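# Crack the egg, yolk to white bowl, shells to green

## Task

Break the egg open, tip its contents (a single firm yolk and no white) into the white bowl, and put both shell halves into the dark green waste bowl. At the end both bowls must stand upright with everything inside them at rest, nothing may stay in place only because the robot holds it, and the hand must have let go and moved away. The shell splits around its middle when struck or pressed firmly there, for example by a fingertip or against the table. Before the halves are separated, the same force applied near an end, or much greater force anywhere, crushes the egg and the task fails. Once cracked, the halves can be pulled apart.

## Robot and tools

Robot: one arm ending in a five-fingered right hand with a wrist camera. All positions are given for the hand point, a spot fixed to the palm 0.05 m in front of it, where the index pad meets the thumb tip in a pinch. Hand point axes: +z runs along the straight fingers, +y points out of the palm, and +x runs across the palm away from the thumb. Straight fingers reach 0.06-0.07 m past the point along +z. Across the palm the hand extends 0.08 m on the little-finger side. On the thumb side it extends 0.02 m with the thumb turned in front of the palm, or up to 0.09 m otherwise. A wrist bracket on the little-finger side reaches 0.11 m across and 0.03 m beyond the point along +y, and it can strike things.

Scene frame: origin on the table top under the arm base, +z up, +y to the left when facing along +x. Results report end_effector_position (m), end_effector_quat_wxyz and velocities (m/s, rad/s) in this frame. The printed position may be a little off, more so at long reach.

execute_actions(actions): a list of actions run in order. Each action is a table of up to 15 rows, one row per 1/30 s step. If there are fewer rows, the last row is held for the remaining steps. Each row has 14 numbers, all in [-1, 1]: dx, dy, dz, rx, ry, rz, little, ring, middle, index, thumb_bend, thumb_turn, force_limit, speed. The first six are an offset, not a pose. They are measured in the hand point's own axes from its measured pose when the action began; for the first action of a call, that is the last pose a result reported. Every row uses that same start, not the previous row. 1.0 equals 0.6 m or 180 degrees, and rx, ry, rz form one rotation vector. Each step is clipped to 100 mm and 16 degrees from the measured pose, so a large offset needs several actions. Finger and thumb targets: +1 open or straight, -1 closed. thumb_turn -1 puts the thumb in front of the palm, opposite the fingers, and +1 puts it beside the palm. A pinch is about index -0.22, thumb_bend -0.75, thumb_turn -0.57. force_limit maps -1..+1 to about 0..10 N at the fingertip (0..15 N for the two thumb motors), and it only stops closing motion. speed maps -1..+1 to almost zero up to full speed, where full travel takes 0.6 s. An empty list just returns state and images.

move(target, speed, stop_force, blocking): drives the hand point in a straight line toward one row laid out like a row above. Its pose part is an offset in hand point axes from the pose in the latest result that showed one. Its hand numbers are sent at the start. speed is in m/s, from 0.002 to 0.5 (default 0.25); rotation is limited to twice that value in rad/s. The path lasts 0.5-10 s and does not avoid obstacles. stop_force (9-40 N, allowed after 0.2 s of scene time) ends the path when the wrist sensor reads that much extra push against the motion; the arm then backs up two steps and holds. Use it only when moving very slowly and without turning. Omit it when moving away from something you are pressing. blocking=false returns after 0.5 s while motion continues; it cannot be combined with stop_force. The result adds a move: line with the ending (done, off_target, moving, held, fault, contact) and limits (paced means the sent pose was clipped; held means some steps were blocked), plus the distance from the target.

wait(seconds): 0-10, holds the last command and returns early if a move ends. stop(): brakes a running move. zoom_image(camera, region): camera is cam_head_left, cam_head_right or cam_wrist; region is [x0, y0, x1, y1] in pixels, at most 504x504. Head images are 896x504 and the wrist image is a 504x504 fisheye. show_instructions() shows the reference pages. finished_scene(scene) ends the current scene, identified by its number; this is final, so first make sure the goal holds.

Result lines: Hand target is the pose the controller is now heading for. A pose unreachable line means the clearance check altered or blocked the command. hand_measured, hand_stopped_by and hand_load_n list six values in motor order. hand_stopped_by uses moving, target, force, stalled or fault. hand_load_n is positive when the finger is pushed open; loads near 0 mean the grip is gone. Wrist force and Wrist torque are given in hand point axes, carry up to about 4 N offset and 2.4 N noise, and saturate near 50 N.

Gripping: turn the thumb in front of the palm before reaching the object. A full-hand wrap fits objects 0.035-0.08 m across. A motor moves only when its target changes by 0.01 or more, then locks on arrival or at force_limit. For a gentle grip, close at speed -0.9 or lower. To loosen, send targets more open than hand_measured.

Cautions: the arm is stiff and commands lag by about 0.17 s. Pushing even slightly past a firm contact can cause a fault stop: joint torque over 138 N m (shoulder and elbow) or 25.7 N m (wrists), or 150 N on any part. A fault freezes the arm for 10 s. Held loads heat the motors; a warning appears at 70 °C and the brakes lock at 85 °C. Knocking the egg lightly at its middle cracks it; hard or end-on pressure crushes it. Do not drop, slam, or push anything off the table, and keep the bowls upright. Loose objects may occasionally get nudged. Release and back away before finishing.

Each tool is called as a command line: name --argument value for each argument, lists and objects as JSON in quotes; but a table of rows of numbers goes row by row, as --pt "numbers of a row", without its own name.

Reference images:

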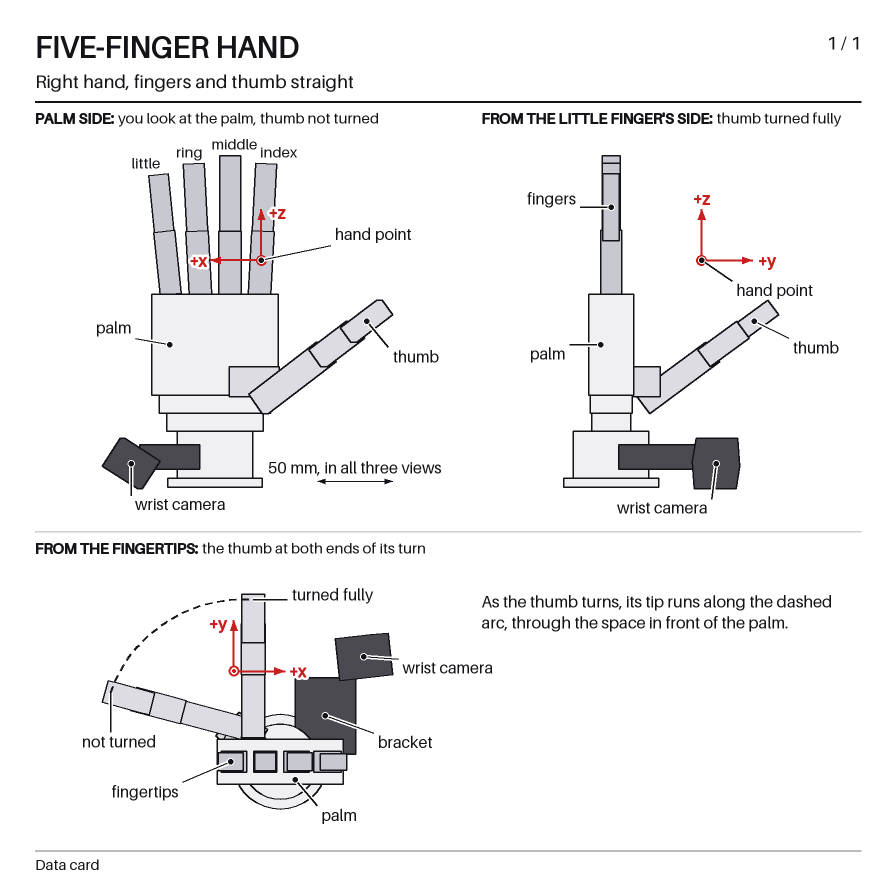

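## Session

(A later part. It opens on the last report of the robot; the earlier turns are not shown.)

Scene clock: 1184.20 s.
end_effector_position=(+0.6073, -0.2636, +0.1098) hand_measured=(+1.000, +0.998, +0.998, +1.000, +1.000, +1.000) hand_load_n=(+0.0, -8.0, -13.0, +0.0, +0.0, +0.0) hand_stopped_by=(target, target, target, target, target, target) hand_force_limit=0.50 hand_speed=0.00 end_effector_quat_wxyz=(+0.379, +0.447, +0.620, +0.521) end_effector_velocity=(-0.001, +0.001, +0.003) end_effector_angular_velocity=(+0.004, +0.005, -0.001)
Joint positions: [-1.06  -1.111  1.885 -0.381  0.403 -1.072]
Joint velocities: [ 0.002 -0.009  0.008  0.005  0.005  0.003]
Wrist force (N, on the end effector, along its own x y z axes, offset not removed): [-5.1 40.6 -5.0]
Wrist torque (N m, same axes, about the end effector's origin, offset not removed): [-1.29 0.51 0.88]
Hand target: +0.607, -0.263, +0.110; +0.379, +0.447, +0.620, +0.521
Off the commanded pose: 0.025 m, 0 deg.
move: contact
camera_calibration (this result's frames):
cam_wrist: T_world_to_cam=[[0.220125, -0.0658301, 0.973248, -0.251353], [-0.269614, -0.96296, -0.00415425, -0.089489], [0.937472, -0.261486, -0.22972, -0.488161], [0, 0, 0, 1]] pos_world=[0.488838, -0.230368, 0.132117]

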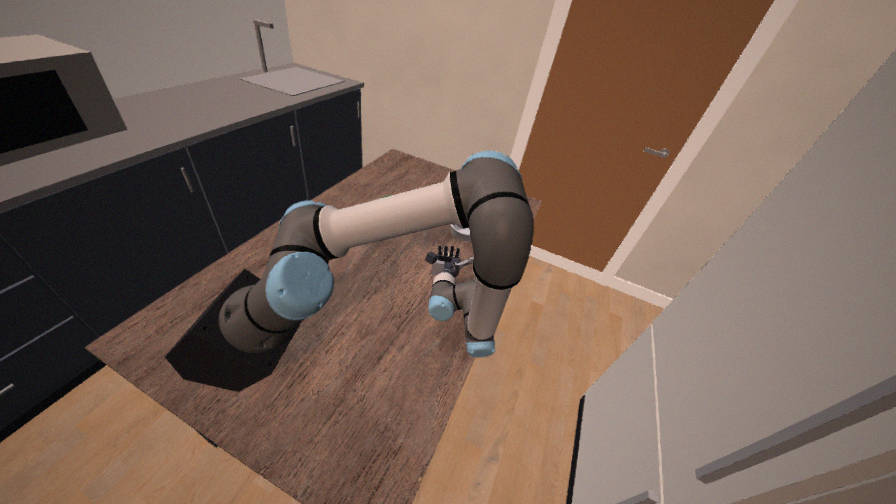

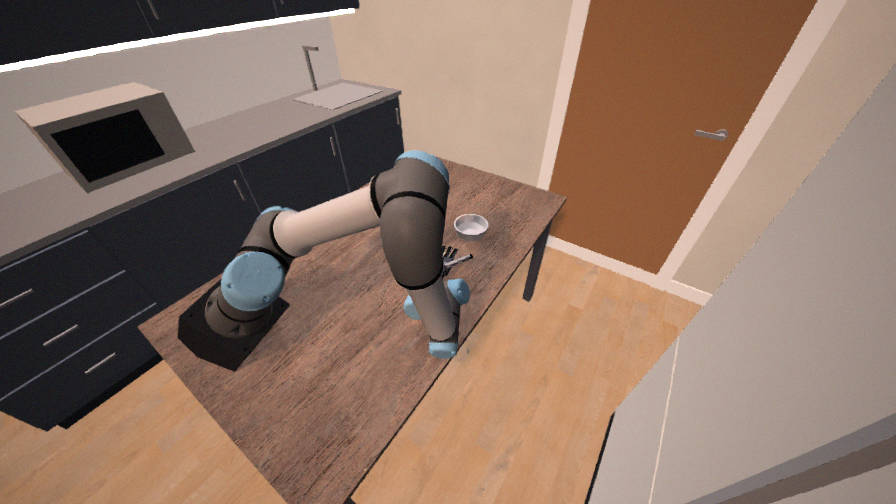

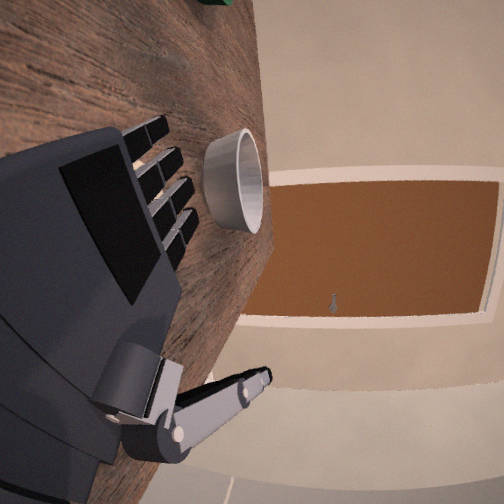

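move --target '[0.2,0.1,-0.018,0,0,0,1,1,1,1,1,1,0.5,0]' --speed 0.08

zoom_image --camera "cam_head_left" --region '[400,220,500,290]'

zoom_image --camera "cam_head_right" --region '[400,220,500,290]'

Scene clock: 1196.77 s.
end_effector_position=(+0.5692, -0.1499, +0.1703) hand_measured=(+1.000, +1.000, +1.000, +1.000, +1.000, +1.000) hand_load_n=(+0.0, +0.0, +0.0, +0.0, +0.0, +0.0) hand_stopped_by=(target, target, target, target, target, target) hand_force_limit=0.50 hand_speed=0.00 end_effector_quat_wxyz=(+0.379, +0.447, +0.620, +0.521) end_effector_velocity=(-0.001, +0.003, +0.001) end_effector_angular_velocity=(+0.000, +0.000, -0.001)
Joint positions: [-0.954 -1.256  2.232 -0.658  0.502 -0.988]
Joint velocities: [ 0.004 -0.003  0.01  -0.012  0.005  0.005]
Wrist force (N, on the end effector, along its own x y z axes, offset not removed): [-2.5 -1.3 0.1]
Wrist torque (N m, same axes, about the end effector's origin, offset not removed): [-0.01 0.37 -0.14]
Hand target: +0.569, -0.150, +0.170; +0.379, +0.447, +0.620, +0.521
Off the commanded pose: 0.000 m, 0 deg.
move: done
camera_calibration (this result's frames):
cam_wrist: T_world_to_cam=[[0.220263, -0.0656542, 0.973229, -0.2944], [-0.26935, -0.963034, -0.0040067, 0.00979958], [0.937515, -0.261256, -0.229805, -0.408808], [0, 0, 0, 1]] pos_world=[0.450749, -0.116695, 0.192612]

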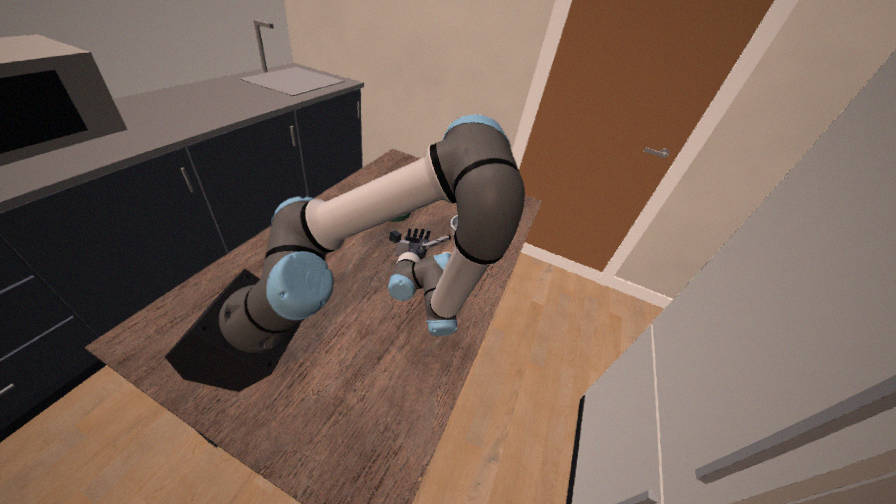

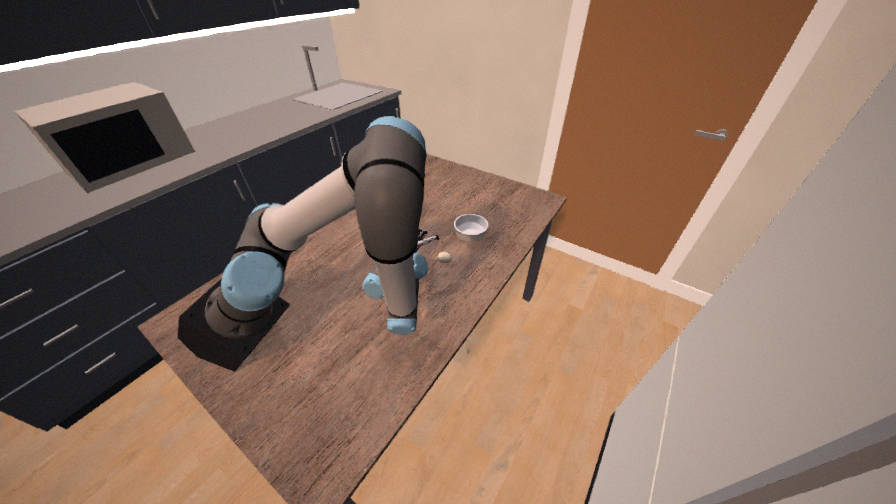

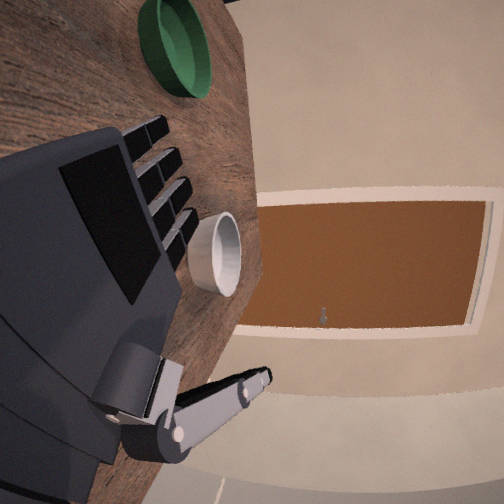

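Region (400, 220, 500, 290) of cam_head_left's 896x504 image, scaled by 5.040, with more detail than that image has; it fills the top 353 rows of this view, and the rest is white.

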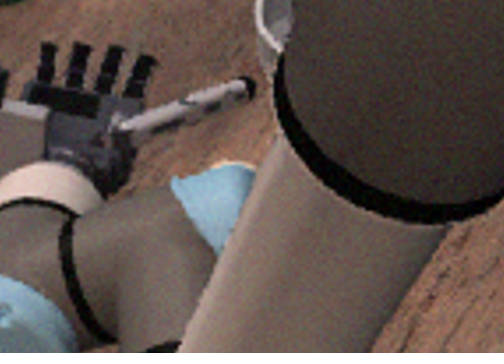

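Region (400, 220, 500, 290) of cam_head_right's 896x504 image, scaled by 5.040, with more detail than that image has; it fills the top 353 rows of this view, and the rest is white.

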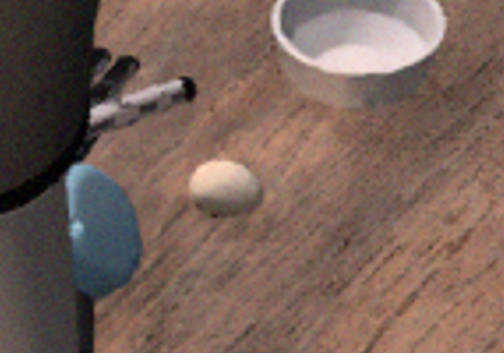

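move --target '[0,0,0,0.1667,0,0,1,1,1,1,1,1,0.5,0]' --speed 0.2

move --target '[0,0,0,0,0,-0.5,0.3,0.3,0.3,0.3,1,-1,0.5,0]' --speed 0.3

move --target '[0,0,0,0,0,-0.5,0.3,0.3,0.3,0.3,1,-1,0.5,0]' --speed 0.3

Scene clock: 1210.20 s.
end_effector_position=(+0.5690, -0.1499, +0.1701) hand_measured=(+1.000, +1.000, +1.000, +1.000, +1.000, +1.000) hand_load_n=(+0.0, +0.0, +0.0, +0.0, +0.0, +0.0) hand_stopped_by=(target, target, target, target, target, target) hand_force_limit=0.50 hand_speed=0.00 end_effector_quat_wxyz=(+0.251, +0.529, +0.734, +0.344) end_effector_velocity=(+0.001, +0.000, -0.000) end_effector_angular_velocity=(-0.005, +0.016, -0.000)
Joint positions: [-0.747 -1.467  2.178 -0.123  1.146 -1.108]
Joint velocities: [ 0.013 -0.001 -0.007  0.013  0.026  0.005]
Wrist force (N, on the end effector, along its own x y z axes, offset not removed): [-0.5 -1.8 3.6]
Wrist torque (N m, same axes, about the end effector's origin, offset not removed): [-0.51 -0.47 -0.08]
Hand target: +0.569, -0.150, +0.170; +0.250, +0.530, +0.734, +0.343
Off the commanded pose: 0.000 m, 0 deg.
move: done
camera_calibration (this result's frames):
cam_wrist: T_world_to_cam=[[0.657202, 0.0780689, 0.749661, -0.483239], [-0.201982, -0.94, 0.274961, -0.0725464], [0.726147, -0.332123, -0.602001, -0.235712], [0, 0, 0, 1]] pos_world=[0.474094, -0.108753, 0.240314]

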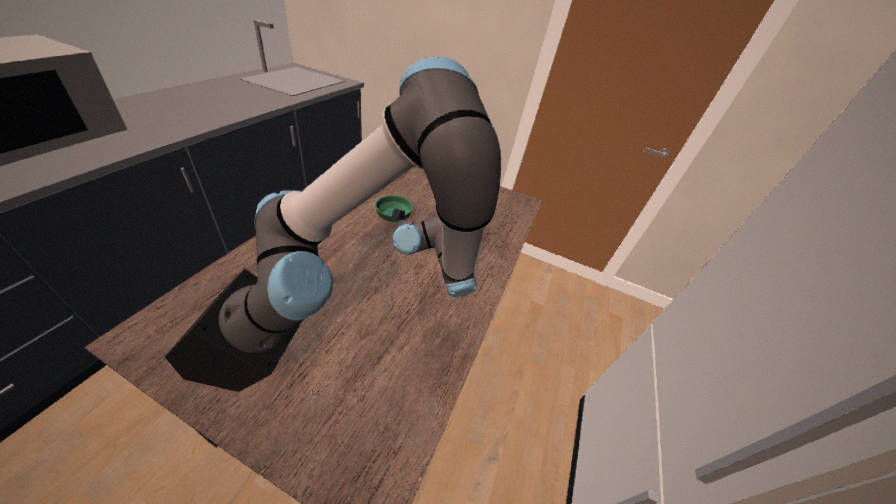

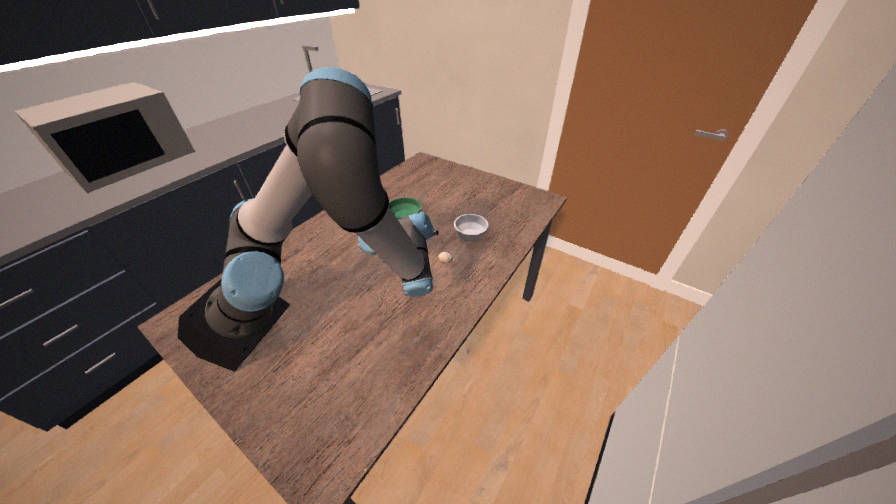

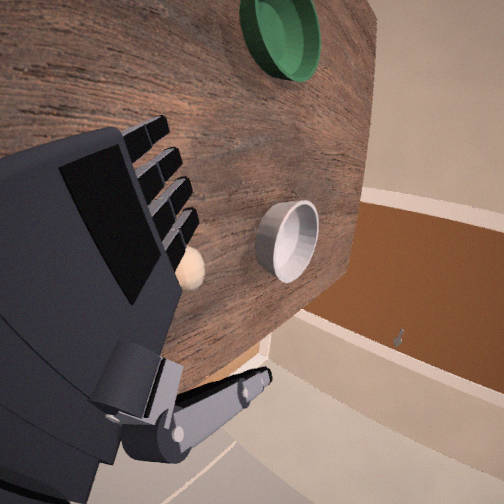

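Scene clock: 1213.43 s.
end_effector_position=(+0.5691, -0.1499, +0.1699) hand_measured=(+0.300, +0.300, +0.300, +0.300, +1.000, -1.000) hand_load_n=(+0.0, +0.0, +0.0, +0.0, +0.0, +0.0) hand_stopped_by=(target, target, target, target, target, target) hand_force_limit=0.50 hand_speed=0.00 end_effector_quat_wxyz=(+0.420, -0.144, +0.893, +0.066) end_effector_velocity=(-0.000, +0.000, -0.000) end_effector_angular_velocity=(-0.009, -0.002, +0.009)
Joint positions: [-0.785 -1.461  1.941  0.118  1.114 -2.701]
Joint velocities: [ 0.002  0.001 -0.003  0.003  0.002 -0.013]
Wrist force (N, on the end effector, along its own x y z axes, offset not removed): [0.4 -2.6 1.0]
Wrist torque (N m, same axes, about the end effector's origin, offset not removed): [-0.28 -0.14 -0.04]
Hand target: +0.569, -0.150, +0.170; +0.420, -0.145, +0.893, +0.066
Off the commanded pose: 0.000 m, 0 deg.
move: done
camera_calibration (this result's frames):
cam_wrist: T_world_to_cam=[[-0.211787, 0.973435, 0.0870121, 0.258199], [0.133071, -0.0594803, 0.98932, -0.252623], [0.968214, 0.221104, -0.116939, -0.373088], [0, 0, 0, 1]] pos_world=[0.449529, -0.183875, 0.183831]

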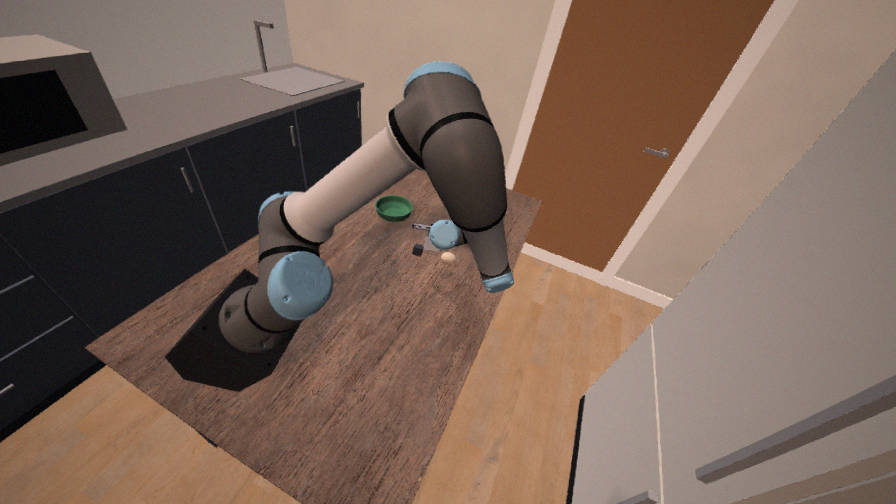

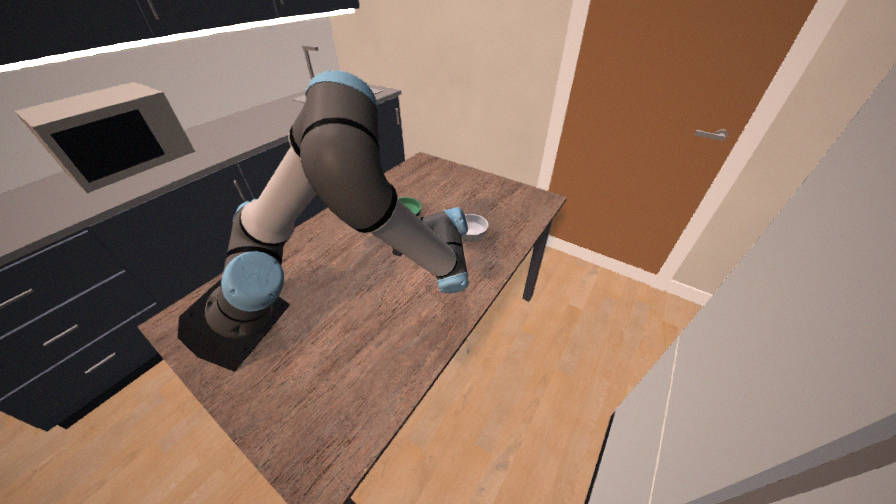

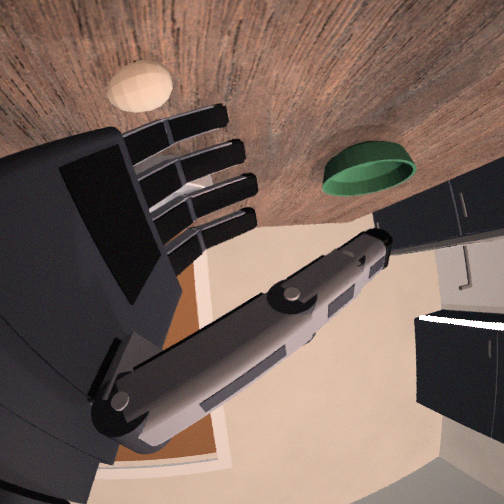

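Scene clock: 1216.67 s.
end_effector_position=(+0.5691, -0.1500, +0.1699) hand_measured=(+0.300, +0.300, +0.300, +0.300, +1.000, -1.000) hand_load_n=(+0.0, +0.0, +0.0, +0.0, +0.0, +0.0) hand_stopped_by=(target, target, target, target, target, target) hand_force_limit=0.50 hand_speed=0.00 end_effector_quat_wxyz=(-0.344, +0.733, -0.531, +0.251) end_effector_velocity=(+0.000, -0.000, +0.000) end_effector_angular_velocity=(-0.008, -0.004, +0.008)
Joint positions: [-0.531 -1.47   1.848  0.168  1.328 -4.125]
Joint velocities: [ 0.001 -0.001  0.001 -0.     0.    -0.011]
Wrist force (N, on the end effector, along its own x y z axes, offset not removed): [-3.1 -2.3 -0.9]
Wrist torque (N m, same axes, about the end effector's origin, offset not removed): [-0.10 0.51 -0.29]
Hand target: +0.569, -0.150, +0.170; -0.344, +0.734, -0.530, +0.251
Off the commanded pose: 0.000 m, 0 deg.
move: done
camera_calibration (this result's frames):
cam_wrist: T_world_to_cam=[[-0.626129, -0.0651346, -0.776994, 0.485099], [-0.598409, 0.67899, 0.4253, 0.370292], [0.499869, 0.731253, -0.464112, 0.0289986], [0, 0, 0, 1]] pos_world=[0.510826, -0.241033, 0.232892]

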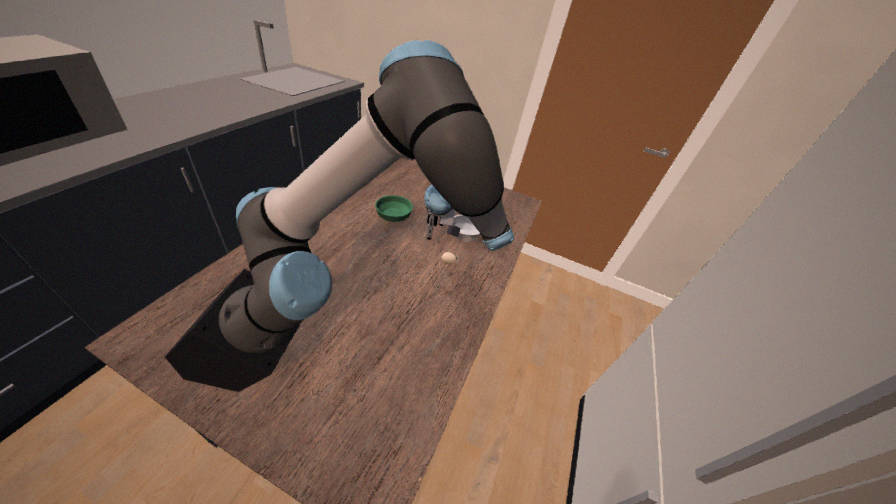

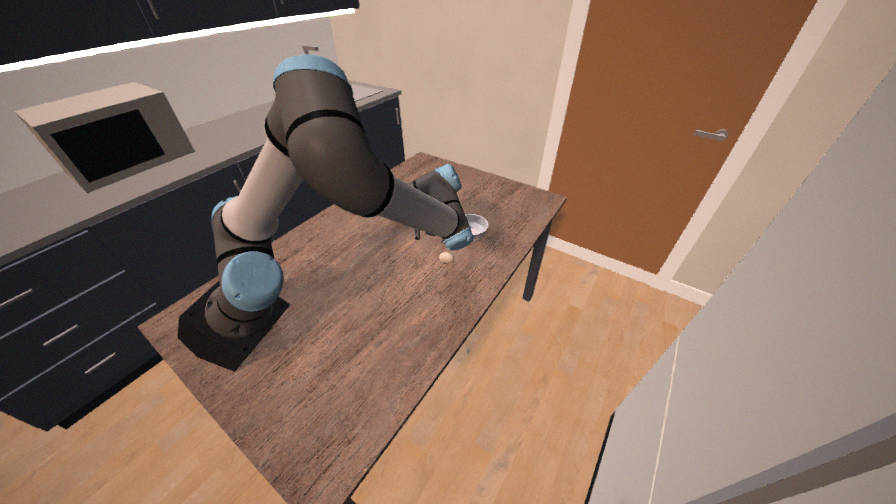

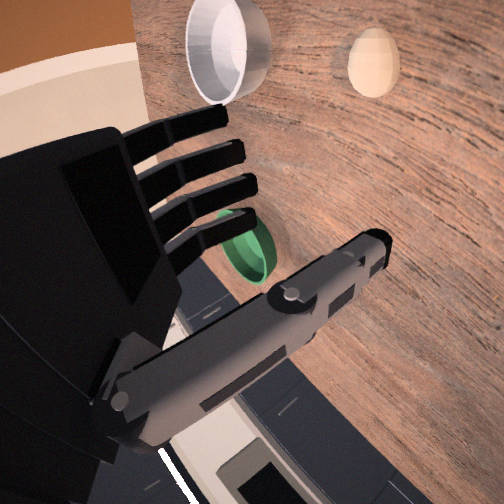

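zoom_image --camera "cam_wrist" --region '[320,10,430,120]'

Region (320, 10, 430, 120) of cam_wrist's 504x504 image, scaled by 4.582, with more detail than that image has.

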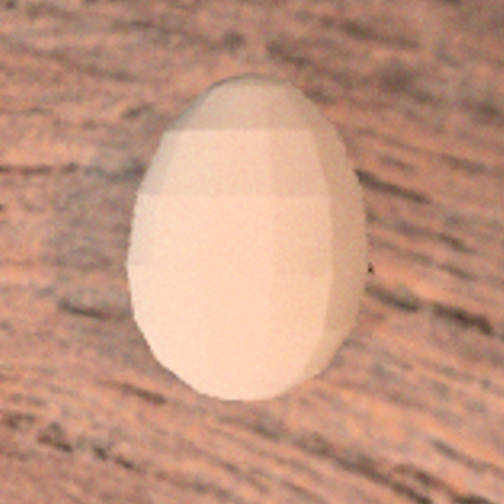

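move --target '[0.175,0.08,0.138,0,0,0,0.3,0.3,0.3,0.3,1,-1,-0.3,-0.9]' --speed 0.1

move --target '[0,0.0626,0.0525,0,0,0,0.3,0.3,0.3,0.3,1,-1,-0.3,-0.9]' --speed 0.03

Scene clock: 1264.73 s.
end_effector_position=(+0.6332, -0.2394, +0.0806) hand_measured=(+0.300, +0.300, +0.300, +0.300, +1.000, -1.000) hand_load_n=(+0.0, +0.0, +0.0, +0.0, +0.0, +0.0) hand_stopped_by=(target, target, target, target, target, target) hand_force_limit=-0.30 hand_speed=-0.90 end_effector_quat_wxyz=(-0.344, +0.733, -0.531, +0.251) end_effector_velocity=(+0.002, -0.002, -0.002) end_effector_angular_velocity=(+0.001, -0.000, -0.000)
Joint positions: [-0.692 -1.227  1.555  0.247  1.192 -4.214]
Joint velocities: [-0.003  0.006 -0.009  0.003 -0.003 -0.001]
Wrist force (N, on the end effector, along its own x y z axes, offset not removed): [-1.7 -2.9 0.7]
Wrist torque (N m, same axes, about the end effector's origin, offset not removed): [-0.52 0.18 -0.34]
Hand target: +0.633, -0.240, +0.080; -0.344, +0.733, -0.531, +0.251
Off the commanded pose: 0.000 m, 0 deg.
move: done
camera_calibration (this result's frames):
cam_wrist: T_world_to_cam=[[-0.626056, -0.0648856, -0.777074, 0.450031], [-0.598349, 0.678999, 0.425368, 0.507336], [0.500032, 0.731266, -0.463916, 0.0207143], [0, 0, 0, 1]] pos_world=[0.574951, -0.330428, 0.143513]

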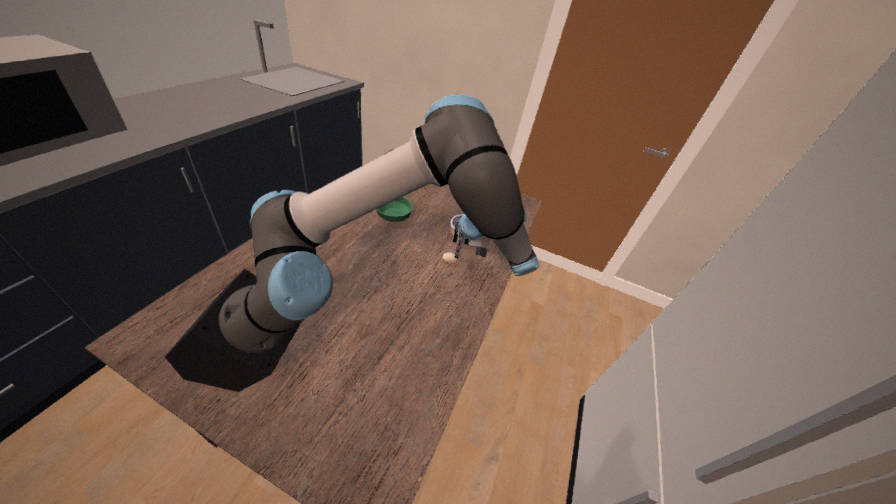

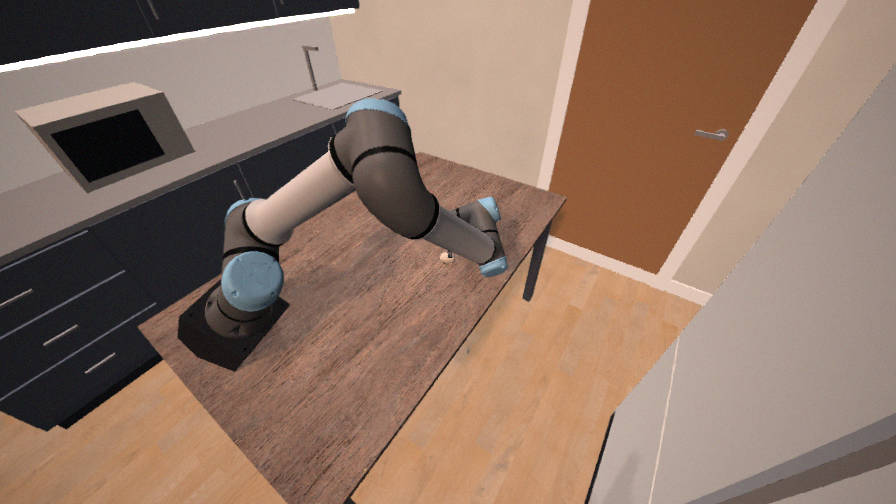

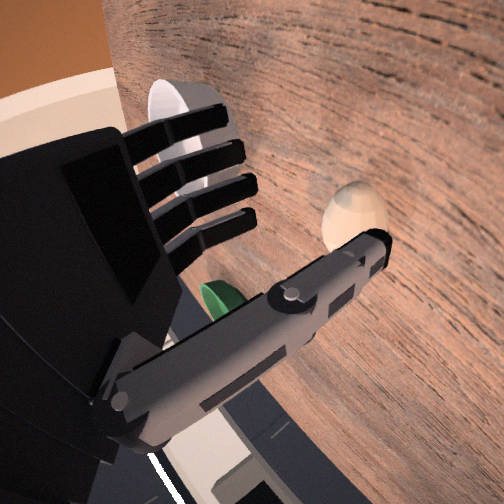

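Scene clock: 1266.73 s.
end_effector_position=(+0.6336, -0.2394, +0.0319) hand_measured=(+0.300, +0.300, +0.300, +0.300, +1.000, -1.000) hand_load_n=(+0.0, +0.0, +0.0, +0.0, +0.0, +0.0) hand_stopped_by=(target, target, target, target, target, target) hand_force_limit=-0.30 hand_speed=-0.90 end_effector_quat_wxyz=(-0.344, +0.733, -0.531, +0.251) end_effector_velocity=(-0.001, -0.000, -0.003) end_effector_angular_velocity=(+0.000, +0.002, -0.000)
Joint positions: [-0.731 -1.15   1.547  0.186  1.159 -4.237]
Joint velocities: [-0.003  0.004  0.    -0.003 -0.002 -0.001]
Wrist force (N, on the end effector, along its own x y z axes, offset not removed): [-3.4 -3.6 -1.6]
Wrist torque (N m, same axes, about the end effector's origin, offset not removed): [-0.40 0.43 -0.56]
Hand target: +0.634, -0.239, +0.032; -0.344, +0.733, -0.531, +0.251
Off the commanded pose: 0.000 m, 0 deg.
move: done
camera_calibration (this result's frames):
cam_wrist: T_world_to_cam=[[-0.626049, -0.0648278, -0.777084, 0.412423], [-0.598337, 0.678991, 0.425399, 0.528193], [0.500055, 0.731279, -0.463871, -0.00206718], [0, 0, 0, 1]] pos_world=[0.575268, -0.33039, 0.0948354]

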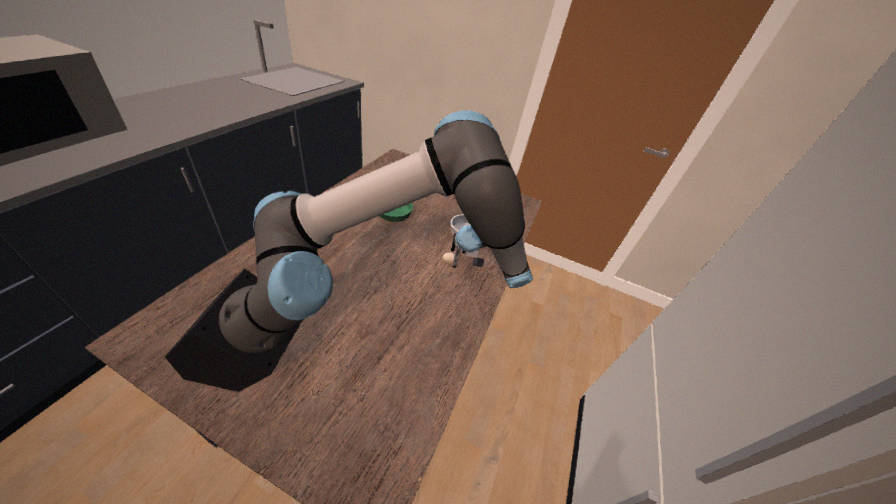

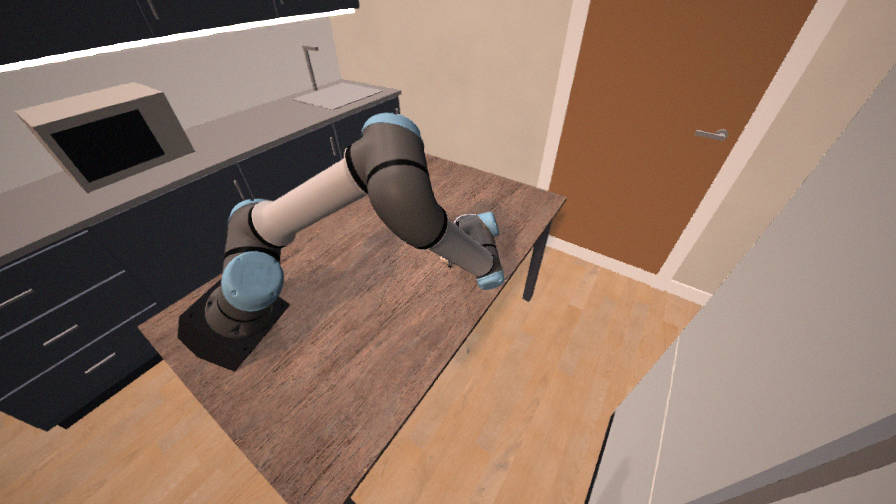

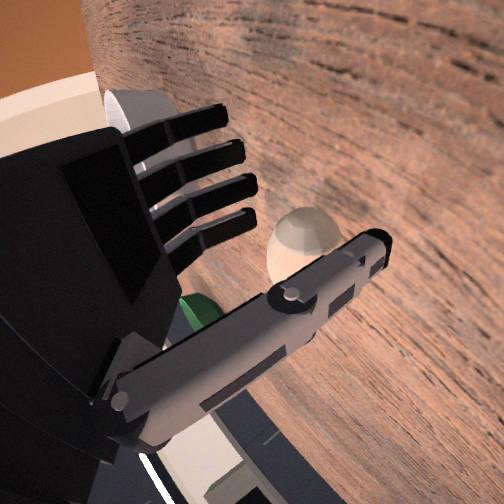

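execute_actions --actions '[]'

Scene clock: 1291.73 s.
end_effector_position=(+0.6336, -0.2394, +0.0316) hand_measured=(+0.300, +0.300, +0.300, +0.300, +1.000, -1.000) hand_load_n=(+0.0, +0.0, +0.0, +0.0, +0.0, +0.0) hand_stopped_by=(target, target, target, target, target, target) hand_force_limit=-0.30 hand_speed=-0.90 end_effector_quat_wxyz=(-0.344, +0.733, -0.531, +0.251) end_effector_velocity=(-0.000, -0.000, -0.000) end_effector_angular_velocity=(+0.001, +0.000, -0.000)
Joint positions: [-0.731 -1.15   1.547  0.186  1.159 -4.237]
Joint velocities: [-0.001  0.    -0.     0.    -0.001  0.   ]
Wrist force (N, on the end effector, along its own x y z axes, offset not removed): [-4.5 -0.5 -0.1]
Wrist torque (N m, same axes, about the end effector's origin, offset not removed): [-0.09 0.61 -0.23]
Hand target: +0.634, -0.239, +0.032; -0.344, +0.733, -0.531, +0.251
Off the commanded pose: 0.000 m, 0 deg.
camera_calibration (this result's frames):
cam_wrist: T_world_to_cam=[[-0.626045, -0.0648263, -0.777088, 0.41219], [-0.598341, 0.678988, 0.425399, 0.528332], [0.500056, 0.731282, -0.463865, -0.00221509], [0, 0, 0, 1]] pos_world=[0.57528, -0.33039, 0.0945285]

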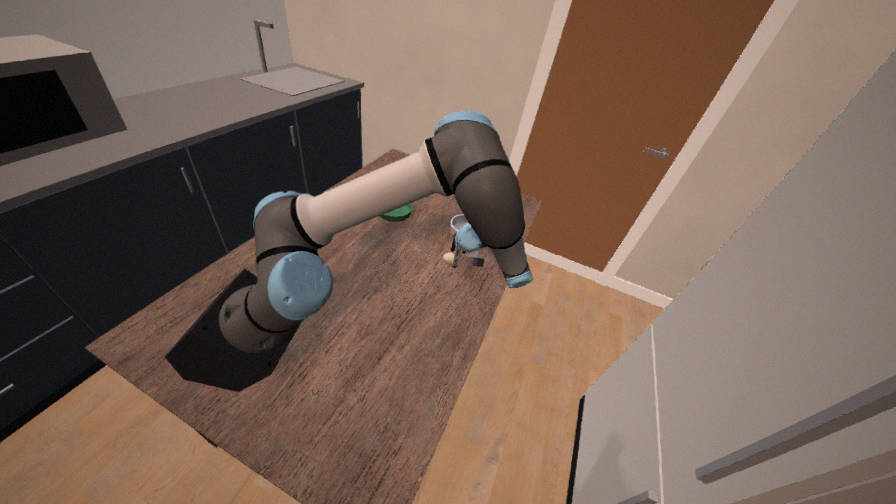

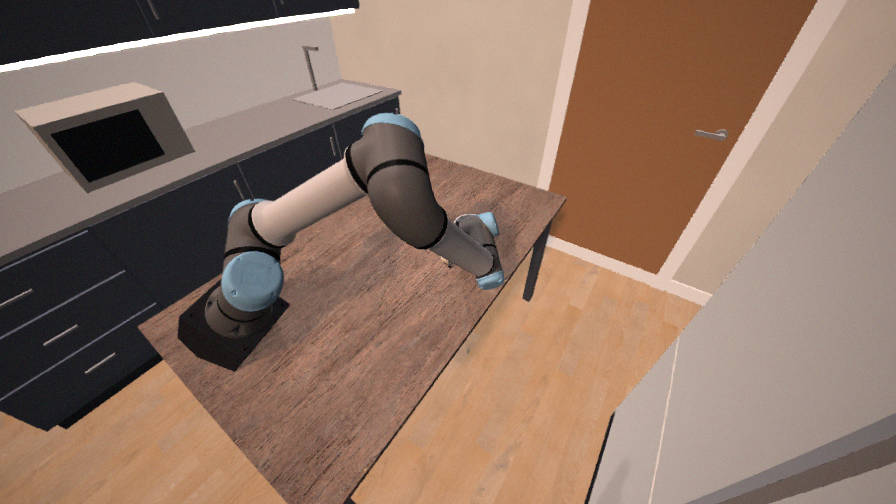

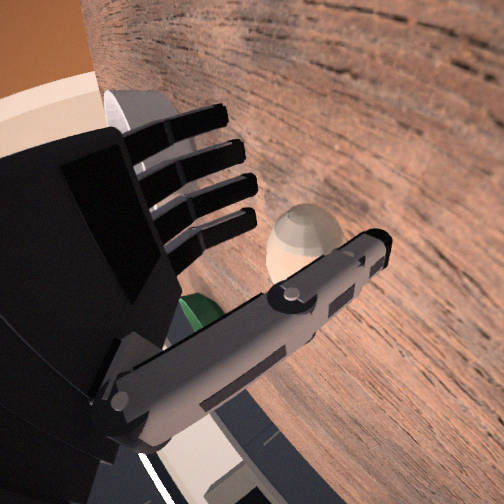

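zoom_image --camera "cam_wrist" --region '[220, 160, 420, 360]'

Region (220, 160, 420, 360) of cam_wrist's 504x504 image, scaled by 2.520, with more detail than that image has.

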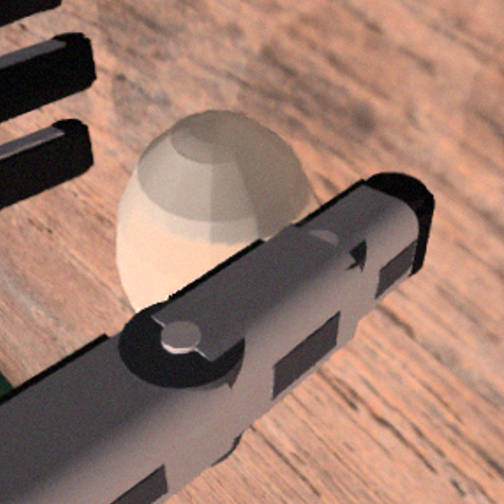

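move --target '[0,-0.128,-0.107,0,0,0,0.3,0.3,0.3,0.3,1,-1,-0.3,-0.9]' --speed 0.1

zoom_image --camera "cam_wrist" --region '[150, 50, 504, 404]'

Scene clock: 1308.30 s.
end_effector_position=(+0.6331, -0.2394, +0.1313) hand_measured=(+0.300, +0.300, +0.300, +0.300, +1.000, -1.000) hand_load_n=(+0.0, +0.0, +0.0, +0.0, +0.0, +0.0) hand_stopped_by=(target, target, target, target, target, target) hand_force_limit=-0.30 hand_speed=-0.90 end_effector_quat_wxyz=(-0.344, +0.733, -0.531, +0.251) end_effector_velocity=(+0.000, +0.000, +0.002) end_effector_angular_velocity=(-0.000, +0.001, -0.000)
Joint positions: [-0.646 -1.299  1.546  0.318  1.23  -4.188]
Joint velocities: [ 0.003 -0.003 -0.001  0.004  0.003  0.002]
Wrist force (N, on the end effector, along its own x y z axes, offset not removed): [0.1 -1.2 0.9]
Wrist torque (N m, same axes, about the end effector's origin, offset not removed): [-0.37 -0.01 -0.10]
Hand target: +0.633, -0.239, +0.132; -0.344, +0.733, -0.531, +0.251
Off the commanded pose: 0.000 m, 0 deg.
move: done
camera_calibration (this result's frames):
cam_wrist: T_world_to_cam=[[-0.626052, -0.0649446, -0.777072, 0.489319], [-0.598362, 0.679015, 0.425325, 0.485657], [0.500021, 0.731246, -0.463959, 0.0443335], [0, 0, 0, 1]] pos_world=[0.57477, -0.330408, 0.194243]

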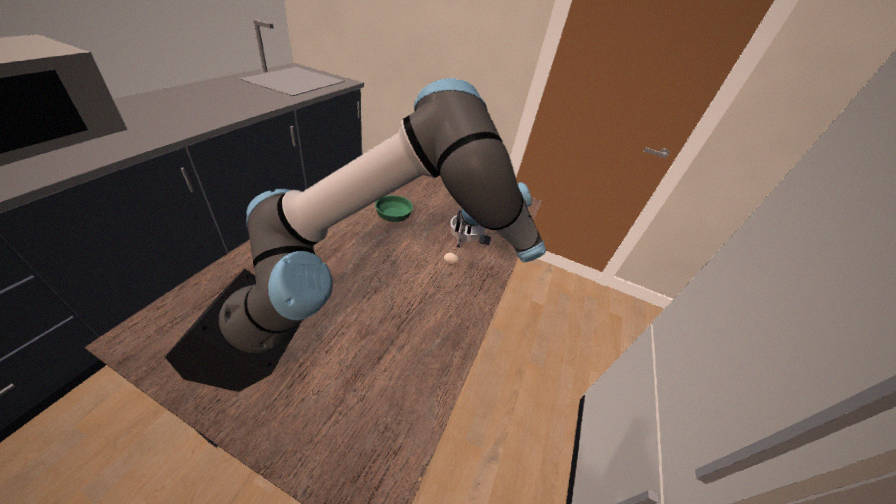

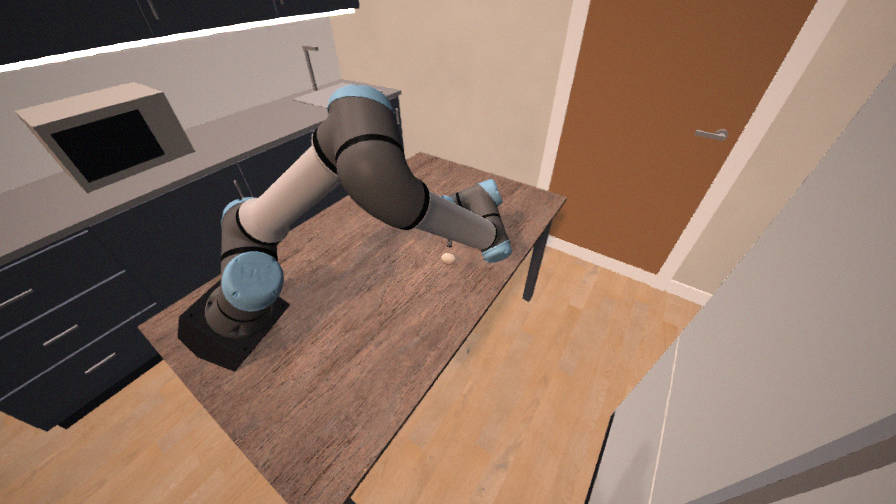

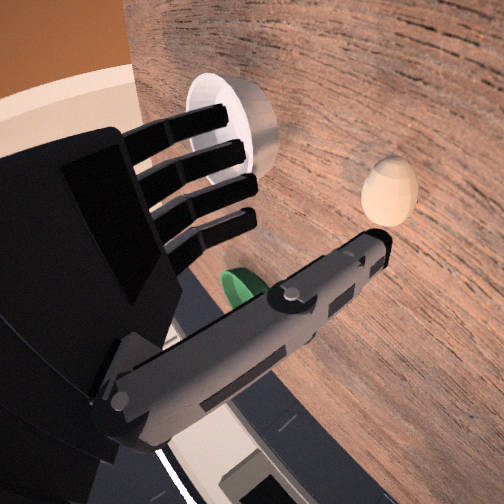

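Region (150, 50, 504, 404) of cam_wrist's 504x504 image, scaled by 1.424, with more detail than that image has.

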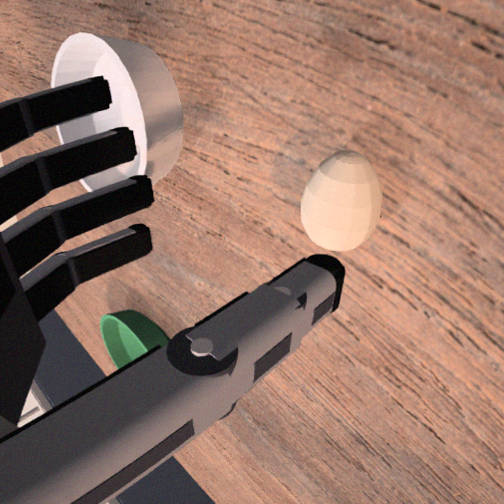

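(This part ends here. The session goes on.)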